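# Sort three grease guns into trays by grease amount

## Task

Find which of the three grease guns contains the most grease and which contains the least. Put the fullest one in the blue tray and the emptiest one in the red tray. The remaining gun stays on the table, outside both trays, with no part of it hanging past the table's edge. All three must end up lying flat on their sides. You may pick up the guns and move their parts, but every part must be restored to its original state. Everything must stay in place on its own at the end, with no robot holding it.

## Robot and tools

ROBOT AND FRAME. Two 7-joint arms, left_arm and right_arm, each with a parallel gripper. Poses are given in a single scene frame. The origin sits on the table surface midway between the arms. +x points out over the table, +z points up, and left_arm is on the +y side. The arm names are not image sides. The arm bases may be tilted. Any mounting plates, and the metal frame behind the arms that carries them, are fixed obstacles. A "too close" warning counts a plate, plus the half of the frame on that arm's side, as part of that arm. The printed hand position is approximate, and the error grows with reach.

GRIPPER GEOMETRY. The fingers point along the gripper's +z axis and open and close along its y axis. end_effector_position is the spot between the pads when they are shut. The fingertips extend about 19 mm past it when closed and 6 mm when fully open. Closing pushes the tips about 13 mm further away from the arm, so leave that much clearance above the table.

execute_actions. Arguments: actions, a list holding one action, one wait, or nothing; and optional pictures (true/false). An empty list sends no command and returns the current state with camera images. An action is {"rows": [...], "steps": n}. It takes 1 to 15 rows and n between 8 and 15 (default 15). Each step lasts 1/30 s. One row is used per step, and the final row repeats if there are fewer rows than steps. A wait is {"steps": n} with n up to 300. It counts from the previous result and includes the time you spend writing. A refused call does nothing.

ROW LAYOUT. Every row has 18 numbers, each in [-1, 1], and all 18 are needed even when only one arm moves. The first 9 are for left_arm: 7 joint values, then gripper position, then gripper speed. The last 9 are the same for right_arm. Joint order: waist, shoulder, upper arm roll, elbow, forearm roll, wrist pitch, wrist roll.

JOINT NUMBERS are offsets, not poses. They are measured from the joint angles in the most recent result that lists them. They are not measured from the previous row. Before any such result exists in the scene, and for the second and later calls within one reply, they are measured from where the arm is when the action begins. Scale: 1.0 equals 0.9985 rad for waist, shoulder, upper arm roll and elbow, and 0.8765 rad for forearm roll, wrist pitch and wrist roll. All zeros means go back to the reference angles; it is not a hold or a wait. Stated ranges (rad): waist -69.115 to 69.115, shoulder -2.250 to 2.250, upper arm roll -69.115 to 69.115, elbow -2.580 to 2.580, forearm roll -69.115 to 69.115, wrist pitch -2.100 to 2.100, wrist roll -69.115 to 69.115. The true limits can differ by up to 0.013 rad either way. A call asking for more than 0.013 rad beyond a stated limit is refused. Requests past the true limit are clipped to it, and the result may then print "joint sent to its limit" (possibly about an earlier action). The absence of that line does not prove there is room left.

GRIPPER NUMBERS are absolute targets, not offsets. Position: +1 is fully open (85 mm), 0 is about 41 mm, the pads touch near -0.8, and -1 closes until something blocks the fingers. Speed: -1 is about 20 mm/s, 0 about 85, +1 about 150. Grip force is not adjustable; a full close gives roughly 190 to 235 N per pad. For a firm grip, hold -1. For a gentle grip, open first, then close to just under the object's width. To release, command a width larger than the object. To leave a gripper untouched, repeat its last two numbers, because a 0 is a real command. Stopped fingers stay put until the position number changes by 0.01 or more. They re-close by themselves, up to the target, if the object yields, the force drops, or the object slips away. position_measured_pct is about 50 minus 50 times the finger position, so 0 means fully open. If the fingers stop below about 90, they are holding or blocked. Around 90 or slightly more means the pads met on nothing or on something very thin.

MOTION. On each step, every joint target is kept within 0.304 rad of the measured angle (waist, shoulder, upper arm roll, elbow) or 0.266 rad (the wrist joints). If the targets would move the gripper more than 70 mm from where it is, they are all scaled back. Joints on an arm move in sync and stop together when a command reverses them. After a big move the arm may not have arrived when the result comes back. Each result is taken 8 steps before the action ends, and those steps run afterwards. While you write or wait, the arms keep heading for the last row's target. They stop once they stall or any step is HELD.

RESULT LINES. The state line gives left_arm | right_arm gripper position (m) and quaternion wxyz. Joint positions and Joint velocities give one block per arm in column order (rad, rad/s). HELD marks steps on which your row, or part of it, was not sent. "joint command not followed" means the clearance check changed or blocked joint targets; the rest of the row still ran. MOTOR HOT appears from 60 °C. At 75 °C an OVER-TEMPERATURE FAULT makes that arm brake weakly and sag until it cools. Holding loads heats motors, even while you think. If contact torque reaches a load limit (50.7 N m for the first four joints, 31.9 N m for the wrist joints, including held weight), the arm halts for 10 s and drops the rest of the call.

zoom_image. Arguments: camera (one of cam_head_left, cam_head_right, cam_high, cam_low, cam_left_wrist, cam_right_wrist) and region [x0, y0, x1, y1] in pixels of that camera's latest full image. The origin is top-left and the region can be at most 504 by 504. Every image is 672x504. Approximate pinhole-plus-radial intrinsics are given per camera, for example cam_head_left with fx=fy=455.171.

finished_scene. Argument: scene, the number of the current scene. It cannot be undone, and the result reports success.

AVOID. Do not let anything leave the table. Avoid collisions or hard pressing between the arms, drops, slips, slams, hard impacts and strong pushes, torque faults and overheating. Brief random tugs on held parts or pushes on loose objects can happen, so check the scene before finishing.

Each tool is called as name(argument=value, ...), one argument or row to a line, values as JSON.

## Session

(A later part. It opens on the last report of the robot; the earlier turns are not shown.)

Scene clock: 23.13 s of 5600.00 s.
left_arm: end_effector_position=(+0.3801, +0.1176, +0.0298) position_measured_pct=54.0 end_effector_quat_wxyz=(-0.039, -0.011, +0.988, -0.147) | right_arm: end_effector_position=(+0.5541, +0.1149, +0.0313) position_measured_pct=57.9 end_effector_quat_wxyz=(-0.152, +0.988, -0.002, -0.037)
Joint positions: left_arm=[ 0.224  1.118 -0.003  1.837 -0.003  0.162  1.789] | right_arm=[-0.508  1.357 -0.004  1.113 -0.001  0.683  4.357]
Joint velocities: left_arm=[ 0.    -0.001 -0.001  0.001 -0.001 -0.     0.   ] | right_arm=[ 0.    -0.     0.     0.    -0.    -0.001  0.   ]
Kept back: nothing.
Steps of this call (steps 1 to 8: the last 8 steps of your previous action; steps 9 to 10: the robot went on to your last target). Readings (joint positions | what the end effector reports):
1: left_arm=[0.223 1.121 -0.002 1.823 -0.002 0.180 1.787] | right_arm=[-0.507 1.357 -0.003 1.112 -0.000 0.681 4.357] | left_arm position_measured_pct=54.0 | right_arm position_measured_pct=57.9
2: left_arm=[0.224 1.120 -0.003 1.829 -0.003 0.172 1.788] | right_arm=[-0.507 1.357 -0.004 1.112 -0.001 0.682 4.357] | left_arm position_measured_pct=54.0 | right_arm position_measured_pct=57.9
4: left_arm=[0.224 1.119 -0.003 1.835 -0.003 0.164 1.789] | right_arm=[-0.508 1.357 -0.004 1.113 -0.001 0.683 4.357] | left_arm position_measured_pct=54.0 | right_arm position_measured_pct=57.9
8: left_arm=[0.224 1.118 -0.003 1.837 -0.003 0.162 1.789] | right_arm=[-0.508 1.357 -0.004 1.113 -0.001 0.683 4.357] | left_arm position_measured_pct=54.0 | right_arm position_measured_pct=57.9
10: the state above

execute_actions(
  actions=[
    {"rows":[[-0.009,0.013,0.003,-0.088,0.003,0.113,-0.014,-0.12,-0.5,0.005,0.001,0.004,-0.006,0,-0.009,0,-0.3,0]],"steps":12},
  ],
)

execute_actions(
  actions=[
    {"rows":[[-0.015,0.022,0,-0.149,0,0.143,-0.017,-0.12,-0.5,0,0,0,0,0,0,0,-0.3,0]]},
  ],
)

execute_actions(
  actions=[
    {"steps":12},
  ],
)

Scene clock: 23.90 s of 5600.00 s.
left_arm: end_effector_position=(+0.3841, +0.1174, +0.0285) position_measured_pct=54.0 end_effector_quat_wxyz=(-0.045, -0.009, +0.988, -0.146) | right_arm: end_effector_position=(+0.5569, +0.1143, +0.0309) position_measured_pct=57.9 end_effector_quat_wxyz=(-0.152, +0.988, -0.003, -0.034)
Joint positions: left_arm=[ 0.221  1.124 -0.002  1.809 -0.002  0.197  1.785] | right_arm=[-0.506  1.358 -0.003  1.111 -0.001  0.678  4.357]
Joint velocities: left_arm=[-0.056  0.095  0.028 -0.496  0.017  0.615 -0.073] | right_arm=[ 0.015  0.007  0.035 -0.044  0.018 -0.076 -0.   ]
Steps of this call (steps 1 to 19: the robot went on to your last target; steps 20 to 23: the first 4 steps of this action). Readings (joint positions | what the end effector reports):
20: left_arm=[0.224 1.118 -0.003 1.836 -0.003 0.162 1.789] | right_arm=[-0.507 1.357 -0.004 1.113 -0.001 0.683 4.357] | left_arm position_measured_pct=54.0 | right_arm position_measured_pct=57.9
21: left_arm=[0.224 1.119 -0.003 1.832 -0.003 0.168 1.788] | right_arm=[-0.507 1.357 -0.004 1.113 -0.002 0.682 4.357] | left_arm position_measured_pct=54.0 | right_arm position_measured_pct=57.9
23: the state above

Scene clock: 24.40 s of 5600.00 s.
left_arm: end_effector_position=(+0.4250, +0.1160, +0.0276) position_measured_pct=54.0 end_effector_quat_wxyz=(-0.054, -0.007, +0.988, -0.146) | right_arm: end_effector_position=(+0.5625, +0.1111, +0.0307) position_measured_pct=57.9 end_effector_quat_wxyz=(-0.152, +0.988, -0.005, -0.029)
Joint positions: left_arm=[ 0.205  1.147  0.     1.649 -0.     0.351  1.766] | right_arm=[-0.503  1.358  0.001  1.106  0.001  0.673  4.358]
Joint velocities: left_arm=[-0.058  0.084 -0.011 -0.623 -0.005  0.5   -0.066] | right_arm=[ 0.005 -0.002  0.005 -0.005 -0.003 -0.007 -0.006]
Steps of this call (steps 1 to 8: the last 8 steps of your previous action; steps 9 to 15: the first 7 steps of this action, its rows measured from where the robot was after step 8). Readings (joint positions | what the end effector reports):
8: left_arm=[0.216 1.132 0.000 1.751 -0.000 0.261 1.777] | right_arm=[-0.503 1.358 -0.000 1.106 -0.000 0.674 4.357] | left_arm position_measured_pct=54.0 | right_arm position_measured_pct=57.9
9: left_arm=[0.216 1.132 0.000 1.750 -0.000 0.262 1.777] | right_arm=[-0.503 1.358 -0.000 1.106 -0.000 0.674 4.357] | left_arm position_measured_pct=54.0 | right_arm position_measured_pct=57.9
10: left_arm=[0.215 1.134 0.000 1.745 -0.000 0.267 1.776] | right_arm=[-0.503 1.358 0.000 1.106 -0.000 0.674 4.357] | left_arm position_measured_pct=54.0 | right_arm position_measured_pct=57.9
12: left_arm=[0.212 1.138 0.001 1.719 -0.000 0.291 1.773] | right_arm=[-0.503 1.358 0.000 1.106 0.000 0.674 4.358] | left_arm position_measured_pct=54.0 | right_arm position_measured_pct=57.9
15: the state above

Scene clock: 24.80 s of 5600.00 s.
left_arm: end_effector_position=(+0.4381, +0.1166, +0.0277) position_measured_pct=54.0 end_effector_quat_wxyz=(-0.053, -0.007, +0.988, -0.145) | right_arm: end_effector_position=(+0.5627, +0.1110, +0.0307) position_measured_pct=57.9 end_effector_quat_wxyz=(-0.152, +0.988, -0.005, -0.028)
Joint positions: left_arm=[ 0.201  1.154 -0.     1.604 -0.001  0.388  1.761] | right_arm=[-0.502  1.358  0.001  1.106  0.001  0.673  4.358]
Joint velocities: left_arm=[-0.001  0.001  0.    -0.001  0.     0.     0.   ] | right_arm=[ 0.     0.001 -0.     0.    -0.    -0.001  0.   ]
Kept back: nothing.
Steps of this call (steps 1 to 8: the last 8 steps of your previous action; steps 9 to 12: the robot went on to your last target). Readings (joint positions | what the end effector reports):
1: left_arm=[0.204 1.150 0.000 1.631 -0.001 0.366 1.764] | right_arm=[-0.503 1.358 0.001 1.106 0.001 0.673 4.357] | left_arm position_measured_pct=54.0 | right_arm position_measured_pct=57.9
2: left_arm=[0.202 1.151 -0.000 1.617 -0.001 0.377 1.763] | right_arm=[-0.502 1.358 0.001 1.106 0.000 0.673 4.357] | left_arm position_measured_pct=54.0 | right_arm position_measured_pct=57.9
4: left_arm=[0.201 1.153 -0.000 1.606 -0.001 0.386 1.762] | right_arm=[-0.502 1.358 0.001 1.106 0.000 0.673 4.357] | left_arm position_measured_pct=54.0 | right_arm position_measured_pct=57.9
8: left_arm=[0.201 1.154 -0.000 1.604 -0.001 0.388 1.761] | right_arm=[-0.502 1.358 0.001 1.106 0.001 0.673 4.358] | left_arm position_measured_pct=54.0 | right_arm position_measured_pct=57.9
12: the state above

execute_actions(
  actions=[
    {"rows":[[-0.001,0.002,0,-0.013,0,0.009,0,-0.12,-0.5,0,0,0,0,0,0,0,-0.3,0]],"steps":8},
  ],
)

execute_actions(
  actions=[
    {"rows":[[0,0,0,0,0,0,0,0.45,0.5,0,0,0,0,0,0,0,0.3,0.5]],"steps":10},
  ],
)

execute_actions(
  actions=[
    {"rows":[[0,-0.11,0,0.02,0,0.1,0,0.45,0.5,0,-0.16,0,0.08,0,0.09,0,0.3,0.5]]},
  ],
)

execute_actions(
  actions=[
    {"rows":[[0,0,0,0,0,0,0,0.45,0.5,0.48,-0.165,0,0.135,0,0.04,0.544,0.3,0.5]]},
  ],
)

execute_actions(
  actions=[
    {"steps":30},
  ],
)

Scene clock: 25.17 s of 5600.00 s.
left_arm: end_effector_position=(+0.4381, +0.1166, +0.0277) position_measured_pct=54.0 end_effector_quat_wxyz=(-0.053, -0.007, +0.988, -0.146) | right_arm: end_effector_position=(+0.5627, +0.1110, +0.0307) position_measured_pct=57.9 end_effector_quat_wxyz=(-0.152, +0.988, -0.005, -0.028)
Joint positions: left_arm=[ 0.201  1.154 -0.     1.604 -0.001  0.388  1.761] | right_arm=[-0.502  1.358  0.001  1.106  0.001  0.673  4.358]
Joint velocities: left_arm=[ 0.  0. -0.  0.  0.  0.  0.] | right_arm=[ 0.001  0.     0.    -0.    -0.     0.001  0.   ]
Kept back: the last 8 steps of this action.
Steps of this call (steps 1 to 11: the robot went on to your last target). Readings (joint positions | what the end effector reports):
1: left_arm=[0.201 1.154 -0.000 1.604 -0.001 0.388 1.761] | right_arm=[-0.502 1.358 0.001 1.106 0.001 0.673 4.358] | left_arm position_measured_pct=54.0 | right_arm position_measured_pct=57.9
2: left_arm=[0.201 1.154 -0.000 1.604 -0.001 0.388 1.761] | right_arm=[-0.502 1.358 0.001 1.106 0.001 0.673 4.358] | left_arm position_measured_pct=54.0 | right_arm position_measured_pct=57.9
4: left_arm=[0.201 1.154 -0.000 1.604 -0.001 0.388 1.761] | right_arm=[-0.502 1.358 0.001 1.106 0.001 0.673 4.358] | left_arm position_measured_pct=54.0 | right_arm position_measured_pct=57.9
8: left_arm=[0.201 1.154 -0.000 1.604 -0.001 0.388 1.761] | right_arm=[-0.502 1.358 0.001 1.106 0.001 0.673 4.358] | left_arm position_measured_pct=54.0 | right_arm position_measured_pct=57.9
11: the state above

Scene clock: 25.50 s of 5600.00 s.
left_arm: end_effector_position=(+0.4402, +0.1161, +0.0276) position_measured_pct=53.6 end_effector_quat_wxyz=(-0.054, -0.007, +0.988, -0.146) | right_arm: end_effector_position=(+0.5635, +0.1104, +0.0304) position_measured_pct=57.9 end_effector_quat_wxyz=(-0.152, +0.988, -0.005, -0.028)
Joint positions: left_arm=[ 0.2    1.157  0.     1.594 -0.001  0.397  1.761] | right_arm=[-0.502  1.358  0.002  1.105  0.001  0.672  4.358]
Joint velocities: left_arm=[ 0.006  0.007  0.009  0.004  0.003 -0.002 -0.   ] | right_arm=[ 0.005  0.019  0.005  0.004 -0.003 -0.006 -0.007]
Steps of this call (steps 1 to 8: the last 8 steps of your previous action; steps 9 to 10: the first 2 steps of this action, its rows measured from where the robot was after step 8). Readings (joint positions | what the end effector reports):
8: left_arm=[0.200 1.157 0.000 1.593 -0.001 0.397 1.761] | right_arm=[-0.502 1.358 0.001 1.105 0.001 0.673 4.358] | left_arm position_measured_pct=54.0 | right_arm position_measured_pct=57.9
9: left_arm=[0.200 1.157 0.000 1.593 -0.001 0.398 1.761] | right_arm=[-0.502 1.358 0.001 1.105 0.001 0.673 4.358] | left_arm position_measured_pct=54.0 | right_arm position_measured_pct=57.9
10: the state above

Scene clock: 26.00 s of 5600.00 s.
left_arm: end_effector_position=(+0.4506, +0.1278, +0.0690) position_measured_pct=27.4 end_effector_quat_wxyz=(-0.052, -0.007, +0.988, -0.146) | right_arm: end_effector_position=(+0.5692, +0.0949, +0.0834) position_measured_pct=34.9 end_effector_quat_wxyz=(-0.152, +0.988, -0.006, -0.026)
Joint positions: left_arm=[ 0.2    1.067  0.     1.609 -0.001  0.468  1.761] | right_arm=[-0.502  1.249  0.001  1.158  0.001  0.724  4.358]
Joint velocities: left_arm=[ 0.    -0.352  0.001  0.05   0.001  0.323  0.   ] | right_arm=[ 0.    -0.622  0.003  0.279  0.     0.328  0.001]
Steps of this call (steps 1 to 8: the last 8 steps of your previous action; steps 9 to 15: the first 7 steps of this action, its rows measured from where the robot was after step 8). Readings (joint positions | what the end effector reports):
8: left_arm=[0.200 1.157 0.000 1.593 -0.001 0.397 1.761] | right_arm=[-0.502 1.358 0.001 1.105 0.001 0.673 4.358] | left_arm position_measured_pct=29.0 | right_arm position_measured_pct=35.7
9: left_arm=[0.200 1.155 0.000 1.593 -0.001 0.398 1.761] | right_arm=[-0.502 1.356 0.001 1.106 0.001 0.673 4.358] | left_arm position_measured_pct=28.2 | right_arm position_measured_pct=35.3
10: left_arm=[0.200 1.150 0.000 1.595 -0.001 0.402 1.761] | right_arm=[-0.502 1.350 0.001 1.109 0.001 0.675 4.358] | left_arm position_measured_pct=27.8 | right_arm position_measured_pct=34.9
12: left_arm=[0.200 1.121 0.000 1.601 -0.001 0.423 1.761] | right_arm=[-0.502 1.321 0.001 1.124 0.001 0.689 4.358] | left_arm position_measured_pct=27.4 | right_arm position_measured_pct=34.9
15: the state above

Scene clock: 26.50 s of 5600.00 s.
left_arm: end_effector_position=(+0.4506, +0.1306, +0.0775) position_measured_pct=27.4 end_effector_quat_wxyz=(-0.053, -0.007, +0.988, -0.146) | right_arm: end_effector_position=(+0.5782, +0.0221, +0.1097) position_measured_pct=34.9 end_effector_quat_wxyz=(-0.152, +0.988, -0.013, -0.029)
Joint positions: left_arm=[ 0.2    1.048  0.     1.613 -0.001  0.485  1.761] | right_arm=[-0.401  1.147 -0.     1.225  0.001  0.762  4.443]
Joint velocities: left_arm=[ 0.    -0.     0.001  0.    -0.002 -0.    -0.   ] | right_arm=[ 0.661 -0.274  0.033  0.226  0.008  0.062  0.575]
Steps of this call (steps 1 to 8: the last 8 steps of your previous action; steps 9 to 15: the first 7 steps of this action, its rows measured from where the robot was after step 8). Readings (joint positions | what the end effector reports):
8: left_arm=[0.200 1.048 0.000 1.613 -0.001 0.485 1.761] | right_arm=[-0.502 1.201 0.001 1.184 0.001 0.751 4.358] | left_arm position_measured_pct=27.4 | right_arm position_measured_pct=34.9
9: left_arm=[0.200 1.048 0.000 1.613 -0.001 0.485 1.761] | right_arm=[-0.501 1.199 0.001 1.185 0.001 0.751 4.359] | left_arm position_measured_pct=27.4 | right_arm position_measured_pct=34.9
10: left_arm=[0.200 1.048 0.000 1.613 -0.001 0.485 1.761] | right_arm=[-0.495 1.196 -0.001 1.188 0.000 0.752 4.363] | left_arm position_measured_pct=27.4 | right_arm position_measured_pct=34.9
12: left_arm=[0.200 1.048 0.000 1.613 -0.001 0.485 1.761] | right_arm=[-0.467 1.180 -0.003 1.200 -0.000 0.755 4.385] | left_arm position_measured_pct=27.4 | right_arm position_measured_pct=34.9
15: the state above

Scene clock: 27.50 s of 5600.00 s.
left_arm: end_effector_position=(+0.4506, +0.1306, +0.0775) position_measured_pct=27.4 end_effector_quat_wxyz=(-0.053, -0.007, +0.988, -0.146) | right_arm: end_effector_position=(+0.5619, -0.2068, +0.0864) position_measured_pct=34.9 end_effector_quat_wxyz=(-0.151, +0.988, -0.006, -0.031)
Joint positions: left_arm=[ 0.2    1.048  0.     1.613 -0.001  0.485  1.761] | right_arm=[-0.023  1.036  0.001  1.319  0.001  0.786  4.835]
Joint velocities: left_arm=[ 0.    -0.     0.    -0.001  0.001 -0.002 -0.   ] | right_arm=[ 0.002 -0.    -0.     0.    -0.001  0.001  0.001]
Kept back: nothing.
Steps of this call (steps 1 to 8: the last 8 steps of your previous action; steps 9 to 30: the robot went on to your last target). Readings (joint positions | what the end effector reports):
1: left_arm=[0.200 1.048 0.000 1.613 -0.001 0.485 1.761] | right_arm=[-0.379 1.139 0.000 1.233 0.001 0.764 4.462] | left_arm position_measured_pct=27.4 | right_arm position_measured_pct=34.9
2: left_arm=[0.200 1.048 0.000 1.613 -0.001 0.485 1.761] | right_arm=[-0.357 1.131 0.000 1.239 0.001 0.766 4.482] | left_arm position_measured_pct=27.4 | right_arm position_measured_pct=34.9
4: left_arm=[0.200 1.048 0.000 1.613 -0.001 0.485 1.761] | right_arm=[-0.313 1.116 -0.000 1.252 0.001 0.769 4.520] | left_arm position_measured_pct=27.4 | right_arm position_measured_pct=34.9
8: left_arm=[0.200 1.048 0.000 1.613 -0.001 0.485 1.761] | right_arm=[-0.223 1.091 0.000 1.272 0.001 0.774 4.605] | left_arm position_measured_pct=27.4 | right_arm position_measured_pct=34.9
30: the state above

execute_actions(
  actions=[
    {"rows":[[0.3,0.08,0,-0.25,0,0.15,0.3,0.45,0.5,0,0,0,0,0,0,0,0.3,0.5],[0.3,0.08,0,-0.25,0,0.15,0.3,0.45,0.5,0,0,0,0,0,0,0,0.3,0.5],[0.3,0.08,0,-0.25,0,0.15,0.3,0.45,0.5,0,0,0,0,0,0,0,0.3,0.5],[0.3,0.08,0,-0.25,0,0.15,0.3,0.45,0.5,0,0,0,0,0,0,0,0.3,0.5],[0.3,0.08,0,-0.25,0,0.15,0.3,0.45,0.5,0,0,0,0,0,0,0,0.3,0.5],[0.3,0.08,0,-0.25,0,0.15,0.3,0.45,0.5,0,0,0,0,0,0,0,0.3,0.5],[0.3,0.08,0,-0.25,0,0.15,0.3,0.45,0.5,0,0,0,0,0,0,0,0.3,0.5],[0.4,0.15,0,-0.4,0,0.25,0.4,0.45,0.5,0,0,0,0,0,0,0,0.3,0.5],[0.4,0.15,0,-0.4,0,0.25,0.4,0.45,0.5,0,0,0,0,0,0,0,0.3,0.5],[0.4,0.15,0,-0.4,0,0.25,0.4,0.45,0.5,0,0,0,0,0,0,0,0.3,0.5],[0.4,0.15,0,-0.4,0,0.25,0.4,0.45,0.5,0,0,0,0,0,0,0,0.3,0.5],[0.4,0.15,0,-0.4,0,0.25,0.4,0.45,0.5,0,0,0,0,0,0,0,0.3,0.5],[0.4,0.15,0,-0.4,0,0.25,0.4,0.45,0.5,0,0,0,0,0,0,0,0.3,0.5],[0.472,0.3615,0,-0.6457,0,0.319,0.54,0.45,0.5,0,0,0,0,0,0,0,0.3,0.5]]},
  ],
)

execute_actions(
  actions=[
    {"steps":35},
  ],
  pictures=true,
)

Scene clock: 28.60 s of 5600.00 s.
left_arm: end_effector_position=(+0.4606, +0.0740, +0.0911) position_measured_pct=27.4 end_effector_quat_wxyz=(-0.046, +0.000, +0.988, -0.146) | right_arm: end_effector_position=(+0.5619, -0.2068, +0.0864) position_measured_pct=34.9 end_effector_quat_wxyz=(-0.151, +0.988, -0.006, -0.031)
Joint positions: left_arm=[ 0.307  1.078 -0.002  1.527 -0.001  0.53   1.851] | right_arm=[-0.023  1.036  0.001  1.319  0.001  0.786  4.835]
Joint velocities: left_arm=[ 0.697  0.178  0.043 -0.598  0.007  0.309  0.633] | right_arm=[-0.     0.001  0.    -0.    -0.     0.    -0.   ]
Steps of this call (steps 1 to 15: the robot went on to your last target; steps 16 to 26: nothing new was sent; steps 27 to 33: the first 7 steps of this action). Readings (joint positions | what the end effector reports):
27: left_arm=[0.201 1.048 -0.000 1.612 -0.001 0.485 1.762] | right_arm=[-0.023 1.036 0.001 1.319 0.001 0.786 4.835] | left_arm position_measured_pct=27.4 | right_arm position_measured_pct=34.9
28: left_arm=[0.208 1.050 -0.002 1.608 -0.001 0.488 1.766] | right_arm=[-0.023 1.036 0.001 1.319 0.001 0.786 4.835] | left_arm position_measured_pct=27.4 | right_arm position_measured_pct=34.9
30: left_arm=[0.236 1.059 -0.004 1.586 -0.002 0.500 1.789] | right_arm=[-0.023 1.036 0.001 1.319 0.001 0.786 4.835] | left_arm position_measured_pct=27.4 | right_arm position_measured_pct=34.9
33: the state above

Scene clock: 29.77 s of 5600.00 s.
left_arm: end_effector_position=(+0.4398, -0.1710, +0.0754) position_measured_pct=27.4 end_effector_quat_wxyz=(-0.051, -0.008, +0.988, -0.146) | right_arm: end_effector_position=(+0.5619, -0.2068, +0.0864) position_measured_pct=34.9 end_effector_quat_wxyz=(-0.151, +0.988, -0.006, -0.031)
Joint positions: left_arm=[ 0.671  1.409  0.     0.968 -0.001  0.765  2.235] | right_arm=[-0.023  1.036  0.001  1.319  0.001  0.786  4.835]
Joint velocities: left_arm=[ 0.001  0.001 -0.002 -0.001  0.001  0.    -0.   ] | right_arm=[ 0.     0.    -0.    -0.     0.001 -0.001 -0.   ]
Kept back: nothing.
Steps of this call (steps 1 to 8: the last 8 steps of your previous action; steps 9 to 35: the robot went on to your last target). Readings (joint positions | what the end effector reports):
1: left_arm=[0.330 1.084 -0.001 1.507 -0.001 0.541 1.872] | right_arm=[-0.023 1.036 0.001 1.319 0.001 0.786 4.835] | left_arm position_measured_pct=27.4 | right_arm position_measured_pct=34.9
2: left_arm=[0.353 1.092 -0.001 1.484 -0.001 0.553 1.893] | right_arm=[-0.023 1.036 0.001 1.319 0.001 0.786 4.835] | left_arm position_measured_pct=27.4 | right_arm position_measured_pct=34.9
4: left_arm=[0.396 1.111 -0.001 1.437 -0.001 0.579 1.932] | right_arm=[-0.023 1.036 0.001 1.319 0.001 0.786 4.835] | left_arm position_measured_pct=27.4 | right_arm position_measured_pct=34.9
8: left_arm=[0.479 1.152 0.000 1.341 -0.001 0.632 2.009] | right_arm=[-0.023 1.036 0.001 1.319 0.001 0.786 4.835] | left_arm position_measured_pct=27.4 | right_arm position_measured_pct=34.9
35: the state above

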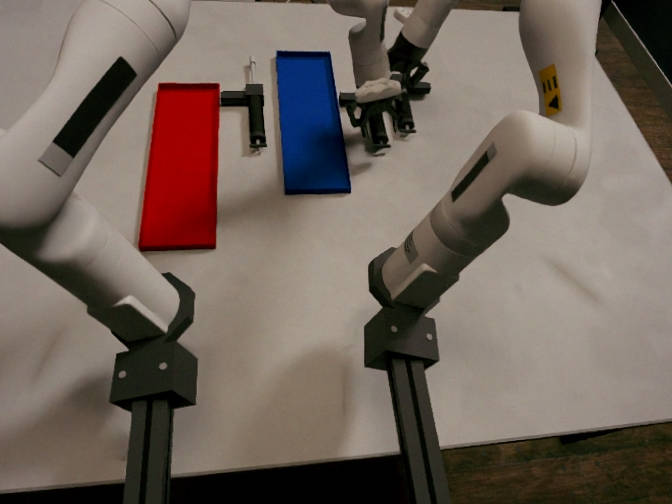

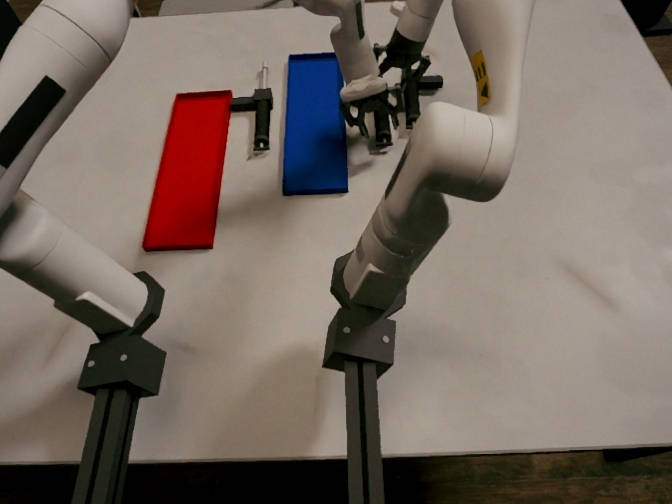

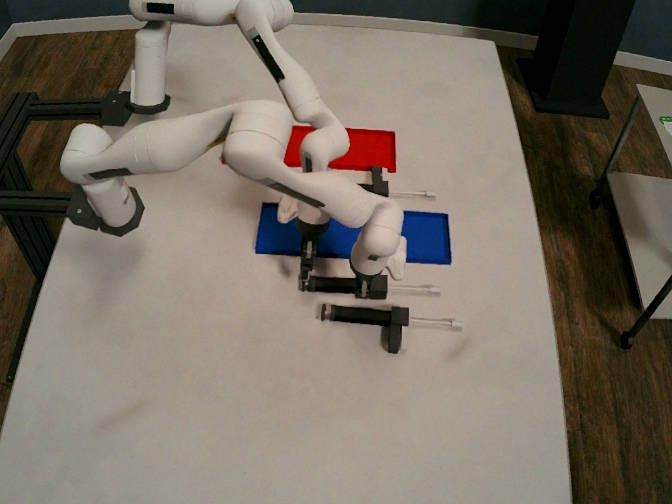

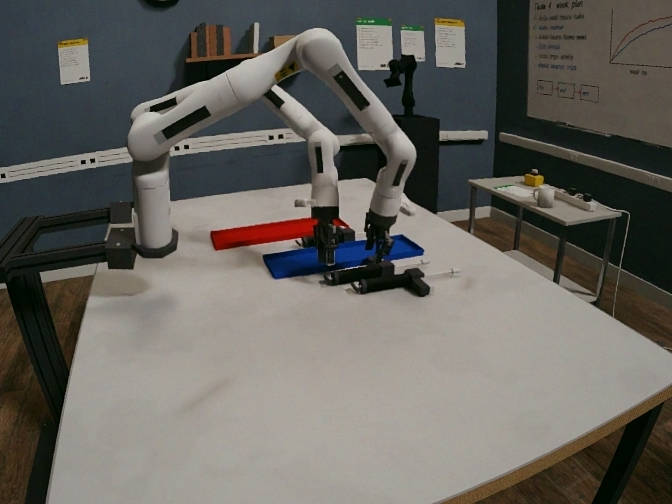

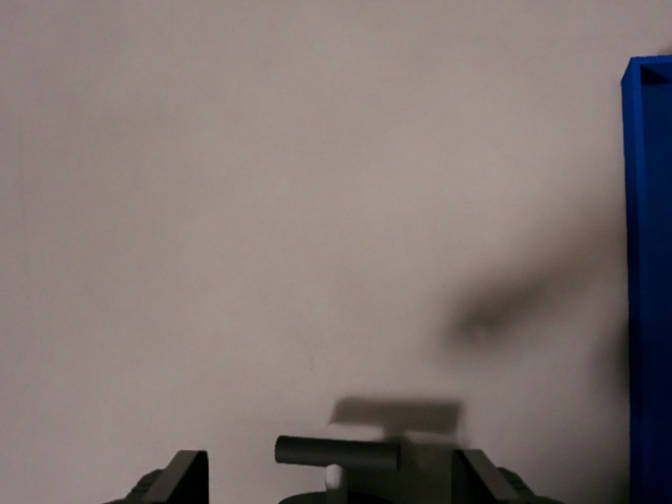

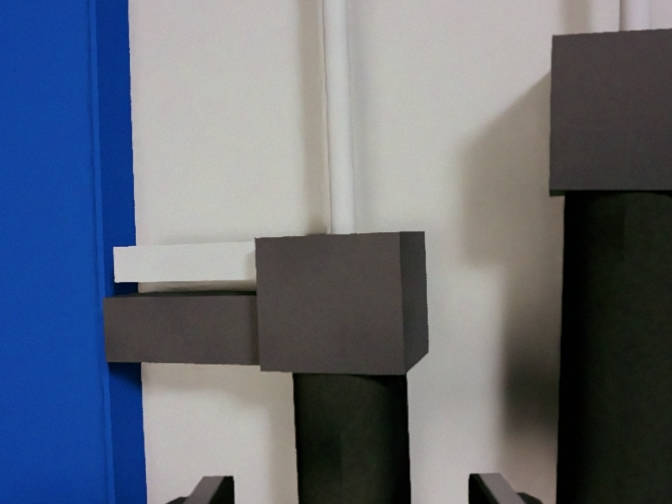

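execute_actions(
  actions=[
    {"rows":[[-0.004,0.104,0,-0.0835,0,-0.024,-0.005,0.45,0.5,0,0.107,0,-0.0156,0,-0.104,0,0.3,0.5]]},
  ],
)

execute_actions(
  actions=[
    {"rows":[[0,0,0,0,0,0,0,-0.12,0,0,0,0,0,0,0,0,-0.3,0]]},
  ],
)

execute_actions(
  actions=[
    {"rows":[[0.01,-0.013,0,0.046,0,-0.036,0.011,-0.12,0,0,0,0,0,0,0,0,-0.3,0]],"steps":10},
  ],
)

execute_actions(
  actions=[
    {"rows":[[0.01,-0.012,0,0.044,0,-0.035,0.011,-0.12,0,0,0,0,0,0,0,0,-0.3,0]],"steps":10},
  ],
)

execute_actions(
  actions=[
    {"rows":[[0.01,-0.011,0,0.042,0,-0.034,0.011,-0.12,0,0,0,0,0,0,0,0,-0.3,0]],"steps":10},
  ],
)

execute_actions(
  actions=[
    {"rows":[[0.01,-0.010,0,0.040,0,-0.033,0.011,-0.12,0,0,0,0,0,0,0,0,-0.3,0]],"steps":10},
  ],
)

execute_actions(
  actions=[
    {"steps":9},
  ],
)

Scene clock: 30.87 s of 5600.00 s.
left_arm: end_effector_position=(+0.4369, -0.1808, +0.0364) position_measured_pct=27.4 end_effector_quat_wxyz=(-0.052, -0.008, +0.988, -0.145) | right_arm: end_effector_position=(+0.5584, -0.1919, +0.0398) position_measured_pct=34.9 end_effector_quat_wxyz=(-0.151, +0.988, -0.006, -0.032)
Joint positions: left_arm=[ 0.668  1.496  0.     0.9   -0.001  0.747  2.231] | right_arm=[-0.023  1.124  0.001  1.307  0.001  0.712  4.835]
Joint velocities: left_arm=[-0.014  0.325 -0.004 -0.254 -0.003 -0.073 -0.016] | right_arm=[ 0.001  0.332 -0.002 -0.026  0.    -0.329  0.   ]
Steps of this call (steps 1 to 15: the robot went on to your last target; steps 16 to 26: nothing new was sent; steps 27 to 33: the first 7 steps of this action). Readings (joint positions | what the end effector reports):
27: left_arm=[0.671 1.410 0.000 0.968 -0.001 0.765 2.235] | right_arm=[-0.023 1.037 0.001 1.319 0.001 0.786 4.835] | left_arm position_measured_pct=27.4 | right_arm position_measured_pct=34.9
28: left_arm=[0.671 1.416 0.000 0.963 -0.001 0.764 2.234] | right_arm=[-0.023 1.043 0.002 1.317 0.001 0.782 4.835] | left_arm position_measured_pct=27.4 | right_arm position_measured_pct=34.9
30: left_arm=[0.670 1.444 0.001 0.940 -0.001 0.758 2.233] | right_arm=[-0.023 1.072 0.002 1.312 0.001 0.759 4.835] | left_arm position_measured_pct=27.4 | right_arm position_measured_pct=34.9
33: the state above

Scene clock: 31.37 s of 5600.00 s.
left_arm: end_effector_position=(+0.4373, -0.1832, +0.0298) position_measured_pct=40.5 end_effector_quat_wxyz=(-0.051, -0.008, +0.988, -0.146) | right_arm: end_effector_position=(+0.5584, -0.1892, +0.0307) position_measured_pct=47.6 end_effector_quat_wxyz=(-0.150, +0.988, -0.006, -0.031)
Joint positions: left_arm=[ 0.667  1.512  0.     0.885 -0.001  0.744  2.23 ] | right_arm=[-0.023  1.142  0.001  1.304  0.001  0.695  4.835]
Joint velocities: left_arm=[-0.     0.001  0.001  0.     0.     0.001  0.   ] | right_arm=[-0.     0.001 -0.    -0.    -0.     0.002 -0.   ]
Steps of this call (steps 1 to 8: the last 8 steps of your previous action; steps 9 to 15: the first 7 steps of this action, its rows measured from where the robot was after step 8). Readings (joint positions | what the end effector reports):
8: left_arm=[0.667 1.512 0.000 0.885 -0.001 0.744 2.230] | right_arm=[-0.023 1.142 0.001 1.304 0.001 0.695 4.835] | left_arm position_measured_pct=27.4 | right_arm position_measured_pct=34.9
9: left_arm=[0.667 1.512 0.000 0.885 -0.001 0.744 2.230] | right_arm=[-0.023 1.142 0.001 1.304 0.001 0.695 4.835] | left_arm position_measured_pct=27.4 | right_arm position_measured_pct=34.9
10: left_arm=[0.667 1.512 0.000 0.885 -0.001 0.744 2.230] | right_arm=[-0.023 1.142 0.001 1.304 0.001 0.695 4.835] | left_arm position_measured_pct=27.8 | right_arm position_measured_pct=35.3
12: left_arm=[0.667 1.512 0.000 0.885 -0.001 0.744 2.230] | right_arm=[-0.023 1.142 0.001 1.304 0.001 0.695 4.835] | left_arm position_measured_pct=32.1 | right_arm position_measured_pct=39.3
15: the state above

Scene clock: 31.70 s of 5600.00 s.
left_arm: end_effector_position=(+0.4373, -0.1821, +0.0301) position_measured_pct=54.0 end_effector_quat_wxyz=(-0.050, -0.008, +0.988, -0.146) | right_arm: end_effector_position=(+0.5588, -0.1905, +0.0314) position_measured_pct=58.3 end_effector_quat_wxyz=(-0.150, +0.988, -0.005, -0.030)
Joint positions: left_arm=[ 0.667  1.508 -0.001  0.891 -0.002  0.74   2.231] | right_arm=[-0.022  1.14   0.002  1.304  0.003  0.696  4.836]
Joint velocities: left_arm=[ 0.042 -0.086 -0.019  0.21  -0.013 -0.178  0.042] | right_arm=[ 0.001 -0.006 -0.001  0.003 -0.002  0.008  0.002]
Steps of this call (steps 1 to 8: the last 8 steps of your previous action; steps 9 to 10: the first 2 steps of this action, its rows measured from where the robot was after step 8). Readings (joint positions | what the end effector reports):
8: left_arm=[0.666 1.511 -0.000 0.886 -0.001 0.745 2.230] | right_arm=[-0.023 1.140 0.002 1.303 0.003 0.696 4.836] | left_arm position_measured_pct=54.0 | right_arm position_measured_pct=58.3
9: left_arm=[0.667 1.510 -0.000 0.887 -0.001 0.744 2.230] | right_arm=[-0.023 1.140 0.002 1.303 0.003 0.696 4.836] | left_arm position_measured_pct=54.0 | right_arm position_measured_pct=58.3
10: the state above

Scene clock: 32.03 s of 5600.00 s.
left_arm: end_effector_position=(+0.4281, -0.1818, +0.0301) position_measured_pct=54.0 end_effector_quat_wxyz=(-0.049, -0.009, +0.988, -0.146) | right_arm: end_effector_position=(+0.5583, -0.1903, +0.0314) position_measured_pct=58.3 end_effector_quat_wxyz=(-0.150, +0.988, -0.005, -0.031)
Joint positions: left_arm=[ 0.676  1.495 -0.002  0.936 -0.002  0.708  2.24 ] | right_arm=[-0.023  1.14   0.002  1.304  0.003  0.697  4.837]
Joint velocities: left_arm=[ 0.052 -0.087 -0.015  0.231 -0.007 -0.173  0.047] | right_arm=[-0.001 -0.007 -0.002  0.002 -0.003  0.007 -0.001]
Steps of this call (steps 1 to 8: the last 8 steps of your previous action; steps 9 to 10: the first 2 steps of this action, its rows measured from where the robot was after step 8). Readings (joint positions | what the end effector reports):
8: left_arm=[0.675 1.497 -0.001 0.930 -0.002 0.712 2.239] | right_arm=[-0.023 1.140 0.002 1.304 0.003 0.697 4.837] | left_arm position_measured_pct=54.0 | right_arm position_measured_pct=58.3
9: left_arm=[0.675 1.497 -0.001 0.931 -0.002 0.712 2.239] | right_arm=[-0.023 1.140 0.002 1.304 0.003 0.697 4.837] | left_arm position_measured_pct=54.0 | right_arm position_measured_pct=58.3
10: the state above

Scene clock: 32.37 s of 5600.00 s.
left_arm: end_effector_position=(+0.4192, -0.1816, +0.0301) position_measured_pct=54.0 end_effector_quat_wxyz=(-0.048, -0.009, +0.988, -0.146) | right_arm: end_effector_position=(+0.5578, -0.1901, +0.0314) position_measured_pct=58.3 end_effector_quat_wxyz=(-0.150, +0.988, -0.004, -0.031)
Joint positions: left_arm=[ 0.686  1.483 -0.002  0.978 -0.003  0.676  2.25 ] | right_arm=[-0.023  1.14   0.002  1.305  0.003  0.698  4.837]
Joint velocities: left_arm=[ 0.055 -0.086 -0.017  0.229 -0.007 -0.177  0.05 ] | right_arm=[-0.001 -0.005 -0.002  0.003 -0.002  0.006 -0.001]
Steps of this call (steps 1 to 8: the last 8 steps of your previous action; steps 9 to 10: the first 2 steps of this action, its rows measured from where the robot was after step 8). Readings (joint positions | what the end effector reports):
8: left_arm=[0.684 1.485 -0.002 0.972 -0.002 0.681 2.248] | right_arm=[-0.023 1.140 0.002 1.305 0.003 0.697 4.837] | left_arm position_measured_pct=54.0 | right_arm position_measured_pct=58.3
9: left_arm=[0.684 1.484 -0.002 0.973 -0.002 0.680 2.248] | right_arm=[-0.023 1.140 0.002 1.305 0.003 0.697 4.837] | left_arm position_measured_pct=54.0 | right_arm position_measured_pct=58.3
10: the state above

Scene clock: 32.70 s of 5600.00 s.
left_arm: end_effector_position=(+0.4152, -0.1807, +0.0312) position_measured_pct=54.0 end_effector_quat_wxyz=(-0.043, -0.010, +0.988, -0.147) | right_arm: end_effector_position=(+0.5548, -0.1889, +0.0317) position_measured_pct=58.3 end_effector_quat_wxyz=(-0.151, +0.988, -0.003, -0.035)
Joint positions: left_arm=[ 0.692  1.469 -0.005  1.016 -0.004  0.642  2.259] | right_arm=[-0.023  1.139  0.001  1.309  0.003  0.702  4.837]
Joint velocities: left_arm=[ 0.05  -0.099 -0.022  0.237 -0.012 -0.203  0.057] | right_arm=[-0.004 -0.008 -0.005  0.021 -0.001  0.036  0.001]
Steps of this call (steps 1 to 8: the last 8 steps of your previous action; steps 9 to 10: the first 2 steps of this action, its rows measured from where the robot was after step 8). Readings (joint positions | what the end effector reports):
8: left_arm=[0.691 1.472 -0.005 1.010 -0.004 0.647 2.257] | right_arm=[-0.023 1.139 0.001 1.308 0.003 0.701 4.837] | left_arm position_measured_pct=54.0 | right_arm position_measured_pct=58.3
9: left_arm=[0.691 1.472 -0.005 1.010 -0.004 0.646 2.257] | right_arm=[-0.023 1.139 0.001 1.308 0.003 0.701 4.837] | left_arm position_measured_pct=54.0 | right_arm position_measured_pct=58.3
10: the state above

Scene clock: 33.00 s of 5600.00 s.
left_arm: end_effector_position=(+0.4128, -0.1797, +0.0316) position_measured_pct=54.0 end_effector_quat_wxyz=(-0.039, -0.011, +0.988, -0.149) | right_arm: end_effector_position=(+0.5526, -0.1877, +0.0319) position_measured_pct=58.3 end_effector_quat_wxyz=(-0.151, +0.988, -0.003, -0.037)
Joint positions: left_arm=[ 0.697  1.46  -0.008  1.044 -0.006  0.614  2.266] | right_arm=[-0.024  1.138  0.001  1.311  0.003  0.705  4.837]
Joint velocities: left_arm=[ 0.001 -0.004 -0.001  0.003  0.002 -0.002  0.001] | right_arm=[ 0.    -0.001  0.     0.    -0.     0.001 -0.001]
Kept back: nothing.
Steps of this call (steps 1 to 8: the last 8 steps of your previous action; step 9: the robot went on to your last target). Readings (joint positions | what the end effector reports):
1: left_arm=[0.694 1.466 -0.006 1.025 -0.005 0.634 2.261] | right_arm=[-0.024 1.138 0.001 1.309 0.003 0.703 4.837] | left_arm position_measured_pct=54.0 | right_arm position_measured_pct=58.3
2: left_arm=[0.695 1.463 -0.007 1.033 -0.006 0.625 2.263] | right_arm=[-0.024 1.138 0.001 1.310 0.003 0.704 4.837] | left_arm position_measured_pct=54.0 | right_arm position_measured_pct=58.3
4: left_arm=[0.696 1.461 -0.008 1.042 -0.006 0.617 2.266] | right_arm=[-0.024 1.138 0.001 1.311 0.003 0.705 4.837] | left_arm position_measured_pct=54.0 | right_arm position_measured_pct=58.3
8: left_arm=[0.697 1.460 -0.008 1.044 -0.006 0.614 2.266] | right_arm=[-0.024 1.138 0.001 1.311 0.003 0.705 4.837] | left_arm position_measured_pct=54.0 | right_arm position_measured_pct=58.3
9: the state above

execute_actions(
  actions=[
    {"rows":[[-0.034,0.056,0.008,-0.177,0.006,0.163,-0.046,-0.12,0,0.001,0.002,0,-0.008,0,-0.01,0,-0.3,0]]},
  ],
)

execute_actions(
  actions=[
    {"steps":11},
  ],
)

execute_actions(
  actions=[
    {"rows":[[0,0,0,0,0,0,0,0.45,0.5,0,0,0,0,0,0,0,-0.3,0]],"steps":10},
  ],
)

execute_actions(
  actions=[
    {"rows":[[0.004,-0.13,0,0.11,0,0.024,0,0.45,0.5,0,0,0,0,0,0,0,-0.3,0]],"steps":12},
  ],
)

execute_actions(
  actions=[
    {"rows":[[-0.1,-0.25,0,0.3,0,-0.05,0,0.45,0.5,0,-0.03,0,0,0,0.034,0,-0.3,0]]},
  ],
)

execute_actions(
  actions=[
    {"rows":[[-0.1,-0.1,0,0.2,0,0,0,0.45,0.5,0.014,-0.05,0,0.175,0,-0.14,0.016,-0.3,0]]},
  ],
)

execute_actions(
  actions=[
    {"rows":[[0,0,0,0,0,0,0,0.45,0.5,0.015,-0.04,0,0.16,0,-0.137,0.016,-0.3,0]]},
  ],
)

execute_actions(
  actions=[
    {"steps":10},
  ],
  pictures=true,
)

Scene clock: 34.00 s of 5600.00 s.
left_arm: end_effector_position=(+0.4273, -0.1822, +0.0298) position_measured_pct=54.0 end_effector_quat_wxyz=(-0.049, -0.009, +0.988, -0.146) | right_arm: end_effector_position=(+0.5584, -0.1900, +0.0313) position_measured_pct=58.3 end_effector_quat_wxyz=(-0.150, +0.988, -0.003, -0.030)
Joint positions: left_arm=[ 0.677  1.495 -0.001  0.939 -0.002  0.704  2.242] | right_arm=[-0.023  1.14   0.002  1.304  0.004  0.696  4.838]
Joint velocities: left_arm=[-0.141  0.214  0.011 -0.759  0.009  0.589 -0.18 ] | right_arm=[ 0.012 -0.001  0.011 -0.033 -0.005 -0.028 -0.007]
Steps of this call (steps 1 to 23: the robot went on to your last target; steps 24 to 30: the first 7 steps of this action). Readings (joint positions | what the end effector reports):
24: left_arm=[0.697 1.460 -0.008 1.044 -0.006 0.615 2.266] | right_arm=[-0.024 1.139 0.001 1.311 0.002 0.705 4.837] | left_arm position_measured_pct=54.0 | right_arm position_measured_pct=58.3
25: left_arm=[0.696 1.462 -0.008 1.039 -0.006 0.619 2.265] | right_arm=[-0.024 1.139 0.000 1.310 0.003 0.705 4.837] | left_arm position_measured_pct=54.0 | right_arm position_measured_pct=58.3
27: left_arm=[0.690 1.472 -0.006 1.013 -0.005 0.642 2.259] | right_arm=[-0.024 1.140 0.000 1.308 0.003 0.701 4.838] | left_arm position_measured_pct=54.0 | right_arm position_measured_pct=58.3
30: the state above

Scene clock: 34.37 s of 5600.00 s.
left_arm: end_effector_position=(+0.4402, -0.1824, +0.0299) position_measured_pct=54.0 end_effector_quat_wxyz=(-0.052, -0.008, +0.988, -0.145) | right_arm: end_effector_position=(+0.5604, -0.1908, +0.0316) position_measured_pct=58.3 end_effector_quat_wxyz=(-0.150, +0.988, -0.004, -0.028)
Joint positions: left_arm=[ 0.664  1.516  0.     0.869 -0.001  0.758  2.226] | right_arm=[-0.022  1.14   0.002  1.301  0.003  0.695  4.838]
Joint velocities: left_arm=[-0.     0.001  0.002 -0.005 -0.003  0.    -0.001] | right_arm=[ 0.002 -0.001  0.001 -0.     0.001  0.     0.001]
Kept back: nothing.
Steps of this call (steps 1 to 8: the last 8 steps of your previous action; steps 9 to 11: the robot went on to your last target). Readings (joint positions | what the end effector reports):
1: left_arm=[0.672 1.501 -0.001 0.916 -0.002 0.722 2.236] | right_arm=[-0.023 1.140 0.002 1.303 0.004 0.696 4.838] | left_arm position_measured_pct=54.0 | right_arm position_measured_pct=58.3
2: left_arm=[0.669 1.507 -0.001 0.897 -0.001 0.737 2.232] | right_arm=[-0.023 1.140 0.002 1.303 0.003 0.695 4.838] | left_arm position_measured_pct=54.0 | right_arm position_measured_pct=58.3
4: left_arm=[0.665 1.513 -0.001 0.876 -0.001 0.754 2.227] | right_arm=[-0.022 1.140 0.001 1.302 0.003 0.695 4.838] | left_arm position_measured_pct=54.0 | right_arm position_measured_pct=58.3
8: left_arm=[0.664 1.516 0.000 0.870 -0.001 0.758 2.226] | right_arm=[-0.022 1.140 0.001 1.302 0.003 0.695 4.838] | left_arm position_measured_pct=54.0 | right_arm position_measured_pct=58.3
11: the state above

Scene clock: 34.43 s of 5600.00 s.
left_arm: end_effector_position=(+0.4401, -0.1825, +0.0299) position_measured_pct=53.6 end_effector_quat_wxyz=(-0.052, -0.008, +0.988, -0.145) | right_arm: end_effector_position=(+0.5606, -0.1911, +0.0317) position_measured_pct=58.3 end_effector_quat_wxyz=(-0.149, +0.988, -0.005, -0.028)
Joint positions: left_arm=[ 0.664  1.516  0.     0.869 -0.001  0.758  2.226] | right_arm=[-0.022  1.14   0.002  1.301  0.003  0.695  4.838]
Joint velocities: left_arm=[ 0.003  0.001  0.    -0.001 -0.    -0.003 -0.   ] | right_arm=[ 0.003 -0.002  0.002 -0.001 -0.002  0.001 -0.004]
Steps of this call (steps 1 to 2: the first 2 steps of this action). Readings (joint positions | what the end effector reports):
1: left_arm=[0.664 1.516 0.000 0.869 -0.001 0.758 2.226] | right_arm=[-0.022 1.140 0.002 1.301 0.003 0.695 4.838] | left_arm position_measured_pct=54.0 | right_arm position_measured_pct=58.3
2: the state above

Scene clock: 34.83 s of 5600.00 s.
left_arm: end_effector_position=(+0.4415, -0.1782, +0.0453) position_measured_pct=27.4 end_effector_quat_wxyz=(-0.052, -0.007, +0.988, -0.145) | right_arm: end_effector_position=(+0.5604, -0.1908, +0.0316) position_measured_pct=58.3 end_effector_quat_wxyz=(-0.150, +0.988, -0.004, -0.028)
Joint positions: left_arm=[ 0.665  1.48   0.     0.9   -0.001  0.764  2.226] | right_arm=[-0.022  1.14   0.002  1.301  0.003  0.695  4.838]
Joint velocities: left_arm=[ 0.018 -0.592 -0.004  0.489 -0.     0.088  0.   ] | right_arm=[ 0.     0.001  0.    -0.     0.    -0.     0.   ]
Steps of this call (steps 1 to 8: the last 8 steps of your previous action; steps 9 to 12: the first 4 steps of this action, its rows measured from where the robot was after step 8). Readings (joint positions | what the end effector reports):
8: left_arm=[0.664 1.516 0.000 0.869 -0.001 0.758 2.226] | right_arm=[-0.022 1.140 0.002 1.301 0.003 0.695 4.838] | left_arm position_measured_pct=29.0 | right_arm position_measured_pct=58.3
9: left_arm=[0.664 1.515 0.000 0.870 -0.001 0.758 2.226] | right_arm=[-0.022 1.140 0.002 1.301 0.003 0.695 4.838] | left_arm position_measured_pct=28.2 | right_arm position_measured_pct=58.3
10: left_arm=[0.664 1.509 0.000 0.876 -0.001 0.759 2.226] | right_arm=[-0.022 1.140 0.002 1.301 0.003 0.695 4.838] | left_arm position_measured_pct=27.8 | right_arm position_measured_pct=58.3
12: the state above

Scene clock: 35.33 s of 5600.00 s.
left_arm: end_effector_position=(+0.4497, -0.1297, +0.1134) position_measured_pct=27.4 end_effector_quat_wxyz=(-0.055, -0.025, +0.988, -0.145) | right_arm: end_effector_position=(+0.5634, -0.1961, +0.0473) position_measured_pct=58.3 end_effector_quat_wxyz=(-0.149, +0.988, -0.005, -0.028)
Joint positions: left_arm=[ 0.628  1.286  0.002  1.096 -0.     0.762  2.226] | right_arm=[-0.022  1.112  0.002  1.301  0.003  0.723  4.838]
Joint velocities: left_arm=[-0.329 -0.813 -0.014  0.957 -0.007 -0.14  -0.   ] | right_arm=[ 0.    -0.017 -0.001  0.008  0.001  0.027  0.   ]
Steps of this call (steps 1 to 8: the last 8 steps of your previous action; steps 9 to 15: the first 7 steps of this action, its rows measured from where the robot was after step 8). Readings (joint positions | what the end effector reports):
8: left_arm=[0.668 1.389 0.001 0.977 -0.001 0.779 2.226] | right_arm=[-0.022 1.140 0.002 1.301 0.003 0.695 4.838] | left_arm position_measured_pct=27.4 | right_arm position_measured_pct=58.3
9: left_arm=[0.667 1.388 0.001 0.979 -0.001 0.779 2.226] | right_arm=[-0.022 1.139 0.002 1.302 0.003 0.695 4.838] | left_arm position_measured_pct=27.4 | right_arm position_measured_pct=58.3
10: left_arm=[0.665 1.382 0.001 0.986 -0.000 0.778 2.226] | right_arm=[-0.022 1.134 0.002 1.303 0.003 0.700 4.838] | left_arm position_measured_pct=27.4 | right_arm position_measured_pct=58.3
12: left_arm=[0.656 1.357 0.002 1.014 -0.000 0.774 2.226] | right_arm=[-0.022 1.118 0.002 1.302 0.003 0.715 4.838] | left_arm position_measured_pct=27.4 | right_arm position_measured_pct=58.3
15: the state above

Scene clock: 35.83 s of 5600.00 s.
left_arm: end_effector_position=(+0.4304, -0.0205, +0.1461) position_measured_pct=27.4 end_effector_quat_wxyz=(-0.090, -0.078, +0.985, -0.124) | right_arm: end_effector_position=(+0.5385, -0.1972, +0.0471) position_measured_pct=58.3 end_effector_quat_wxyz=(-0.150, +0.988, -0.005, -0.027)
Joint positions: left_arm=[ 0.511  1.084  0.001  1.387 -0.001  0.736  2.226] | right_arm=[-0.013  1.076  0.001  1.41   0.003  0.647  4.847]
Joint velocities: left_arm=[-0.386 -0.348 -0.053  0.784 -0.018  0.019 -0.   ] | right_arm=[ 0.06  -0.178  0.011  0.746  0.003 -0.51   0.061]
Steps of this call (steps 1 to 8: the last 8 steps of your previous action; steps 9 to 15: the first 7 steps of this action, its rows measured from where the robot was after step 8). Readings (joint positions | what the end effector reports):
8: left_arm=[0.570 1.148 -0.001 1.271 -0.001 0.737 2.226] | right_arm=[-0.022 1.110 0.002 1.301 0.003 0.724 4.838] | left_arm position_measured_pct=27.4 | right_arm position_measured_pct=58.3
9: left_arm=[0.569 1.145 -0.001 1.274 -0.001 0.736 2.226] | right_arm=[-0.022 1.109 0.002 1.302 0.003 0.724 4.838] | left_arm position_measured_pct=27.4 | right_arm position_measured_pct=58.3
10: left_arm=[0.565 1.141 0.001 1.281 -0.001 0.736 2.226] | right_arm=[-0.022 1.107 0.001 1.308 0.003 0.720 4.838] | left_arm position_measured_pct=27.4 | right_arm position_measured_pct=58.3
12: left_arm=[0.550 1.123 0.002 1.310 -0.000 0.735 2.226] | right_arm=[-0.019 1.098 0.001 1.335 0.003 0.700 4.840] | left_arm position_measured_pct=27.4 | right_arm position_measured_pct=58.3
15: the state above

Scene clock: 36.33 s of 5600.00 s.
left_arm: end_effector_position=(+0.4102, +0.0138, +0.1426) position_measured_pct=27.4 end_effector_quat_wxyz=(-0.113, -0.094, +0.983, -0.110) | right_arm: end_effector_position=(+0.4938, -0.1970, +0.0429) position_measured_pct=58.3 end_effector_quat_wxyz=(-0.150, +0.988, -0.005, -0.028)
Joint positions: left_arm=[ 0.472  1.051 -0.001  1.47  -0.001  0.737  2.226] | right_arm=[0.002 1.033 0.001 1.582 0.003 0.522 4.861]
Joint velocities: left_arm=[-0.001 -0.001 -0.    -0.     0.001  0.     0.   ] | right_arm=[ 0.061 -0.126  0.012  0.681  0.003 -0.488  0.062]
Steps of this call (steps 1 to 8: the last 8 steps of your previous action; steps 9 to 15: the first 7 steps of this action, its rows measured from where the robot was after step 8). Readings (joint positions | what the end effector reports):
8: left_arm=[0.472 1.051 -0.001 1.470 -0.001 0.737 2.226] | right_arm=[-0.008 1.062 0.002 1.476 0.003 0.602 4.852] | left_arm position_measured_pct=27.4 | right_arm position_measured_pct=58.3
9: left_arm=[0.472 1.050 -0.001 1.470 -0.001 0.737 2.226] | right_arm=[-0.008 1.061 0.002 1.477 0.003 0.601 4.852] | left_arm position_measured_pct=27.4 | right_arm position_measured_pct=58.3
10: left_arm=[0.472 1.051 -0.001 1.470 -0.001 0.737 2.226] | right_arm=[-0.008 1.059 0.001 1.482 0.003 0.597 4.852] | left_arm position_measured_pct=27.4 | right_arm position_measured_pct=58.3
12: left_arm=[0.472 1.051 -0.001 1.470 -0.001 0.737 2.226] | right_arm=[-0.005 1.050 0.001 1.509 0.003 0.576 4.855] | left_arm position_measured_pct=27.4 | right_arm position_measured_pct=58.3
15: the state above

Scene clock: 36.67 s of 5600.00 s.
left_arm: end_effector_position=(+0.4102, +0.0139, +0.1426) position_measured_pct=27.4 end_effector_quat_wxyz=(-0.113, -0.094, +0.983, -0.110) | right_arm: end_effector_position=(+0.4777, -0.1962, +0.0409) position_measured_pct=58.3 end_effector_quat_wxyz=(-0.150, +0.988, -0.004, -0.030)
Joint positions: left_arm=[ 0.472  1.051 -0.001  1.47  -0.001  0.737  2.226] | right_arm=[0.007 1.023 0.002 1.636 0.003 0.482 4.866]
Joint velocities: left_arm=[ 0.     0.     0.002 -0.001  0.002  0.001 -0.   ] | right_arm=[ 0.001 -0.005  0.     0.     0.    -0.    -0.   ]
Kept back: nothing.
Steps of this call (steps 1 to 8: the last 8 steps of your previous action; steps 9 to 10: the robot went on to your last target). Readings (joint positions | what the end effector reports):
1: left_arm=[0.472 1.051 -0.001 1.470 -0.001 0.737 2.226] | right_arm=[0.004 1.029 0.002 1.602 0.003 0.507 4.863] | left_arm position_measured_pct=27.4 | right_arm position_measured_pct=58.3
2: left_arm=[0.472 1.051 -0.001 1.470 -0.001 0.737 2.226] | right_arm=[0.005 1.027 0.002 1.618 0.004 0.496 4.864] | left_arm position_measured_pct=27.4 | right_arm position_measured_pct=58.3
4: left_arm=[0.472 1.051 -0.001 1.470 -0.001 0.737 2.226] | right_arm=[0.006 1.025 0.002 1.633 0.004 0.485 4.866] | left_arm position_measured_pct=27.4 | right_arm position_measured_pct=58.3
8: left_arm=[0.472 1.051 -0.001 1.470 -0.001 0.737 2.226] | right_arm=[0.007 1.023 0.002 1.636 0.003 0.482 4.866] | left_arm position_measured_pct=27.4 | right_arm position_measured_pct=58.3
10: the state above

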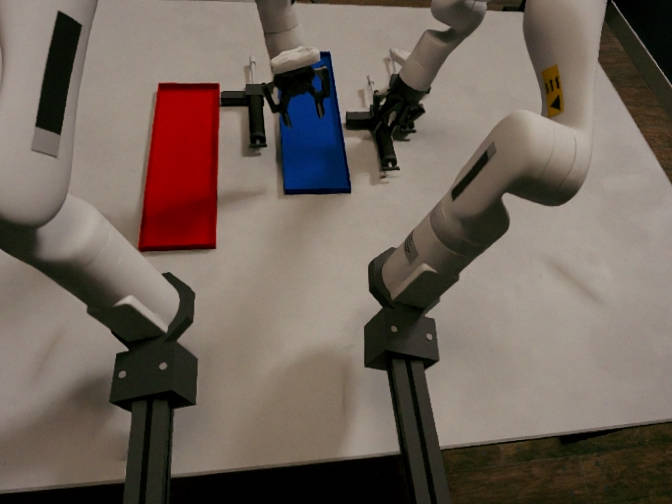

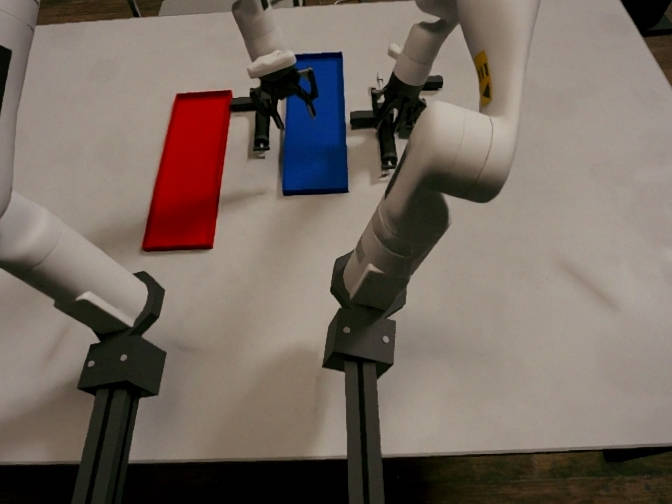

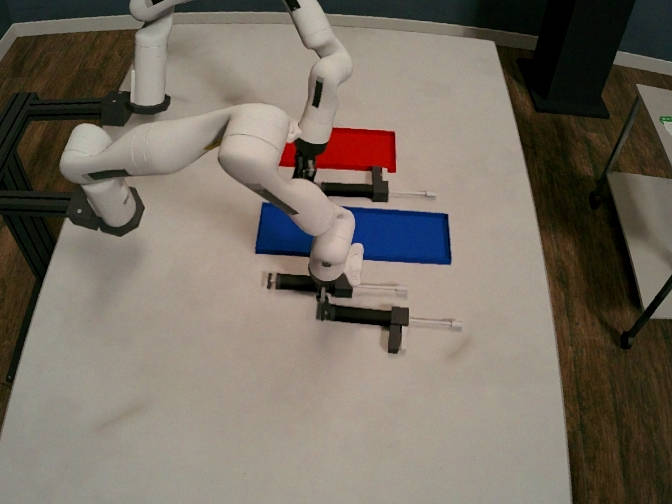

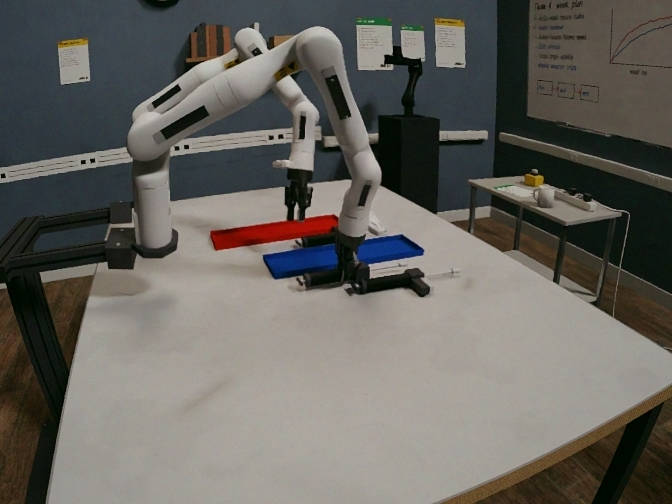

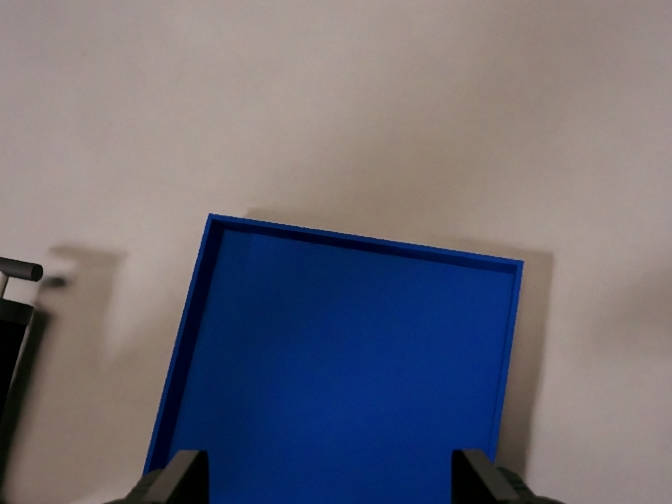

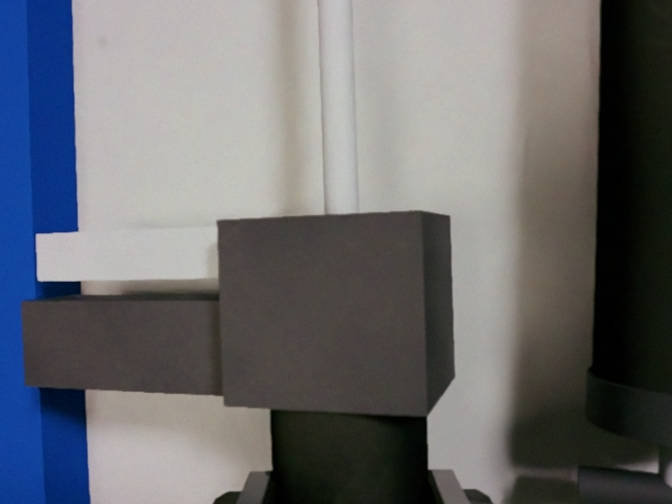

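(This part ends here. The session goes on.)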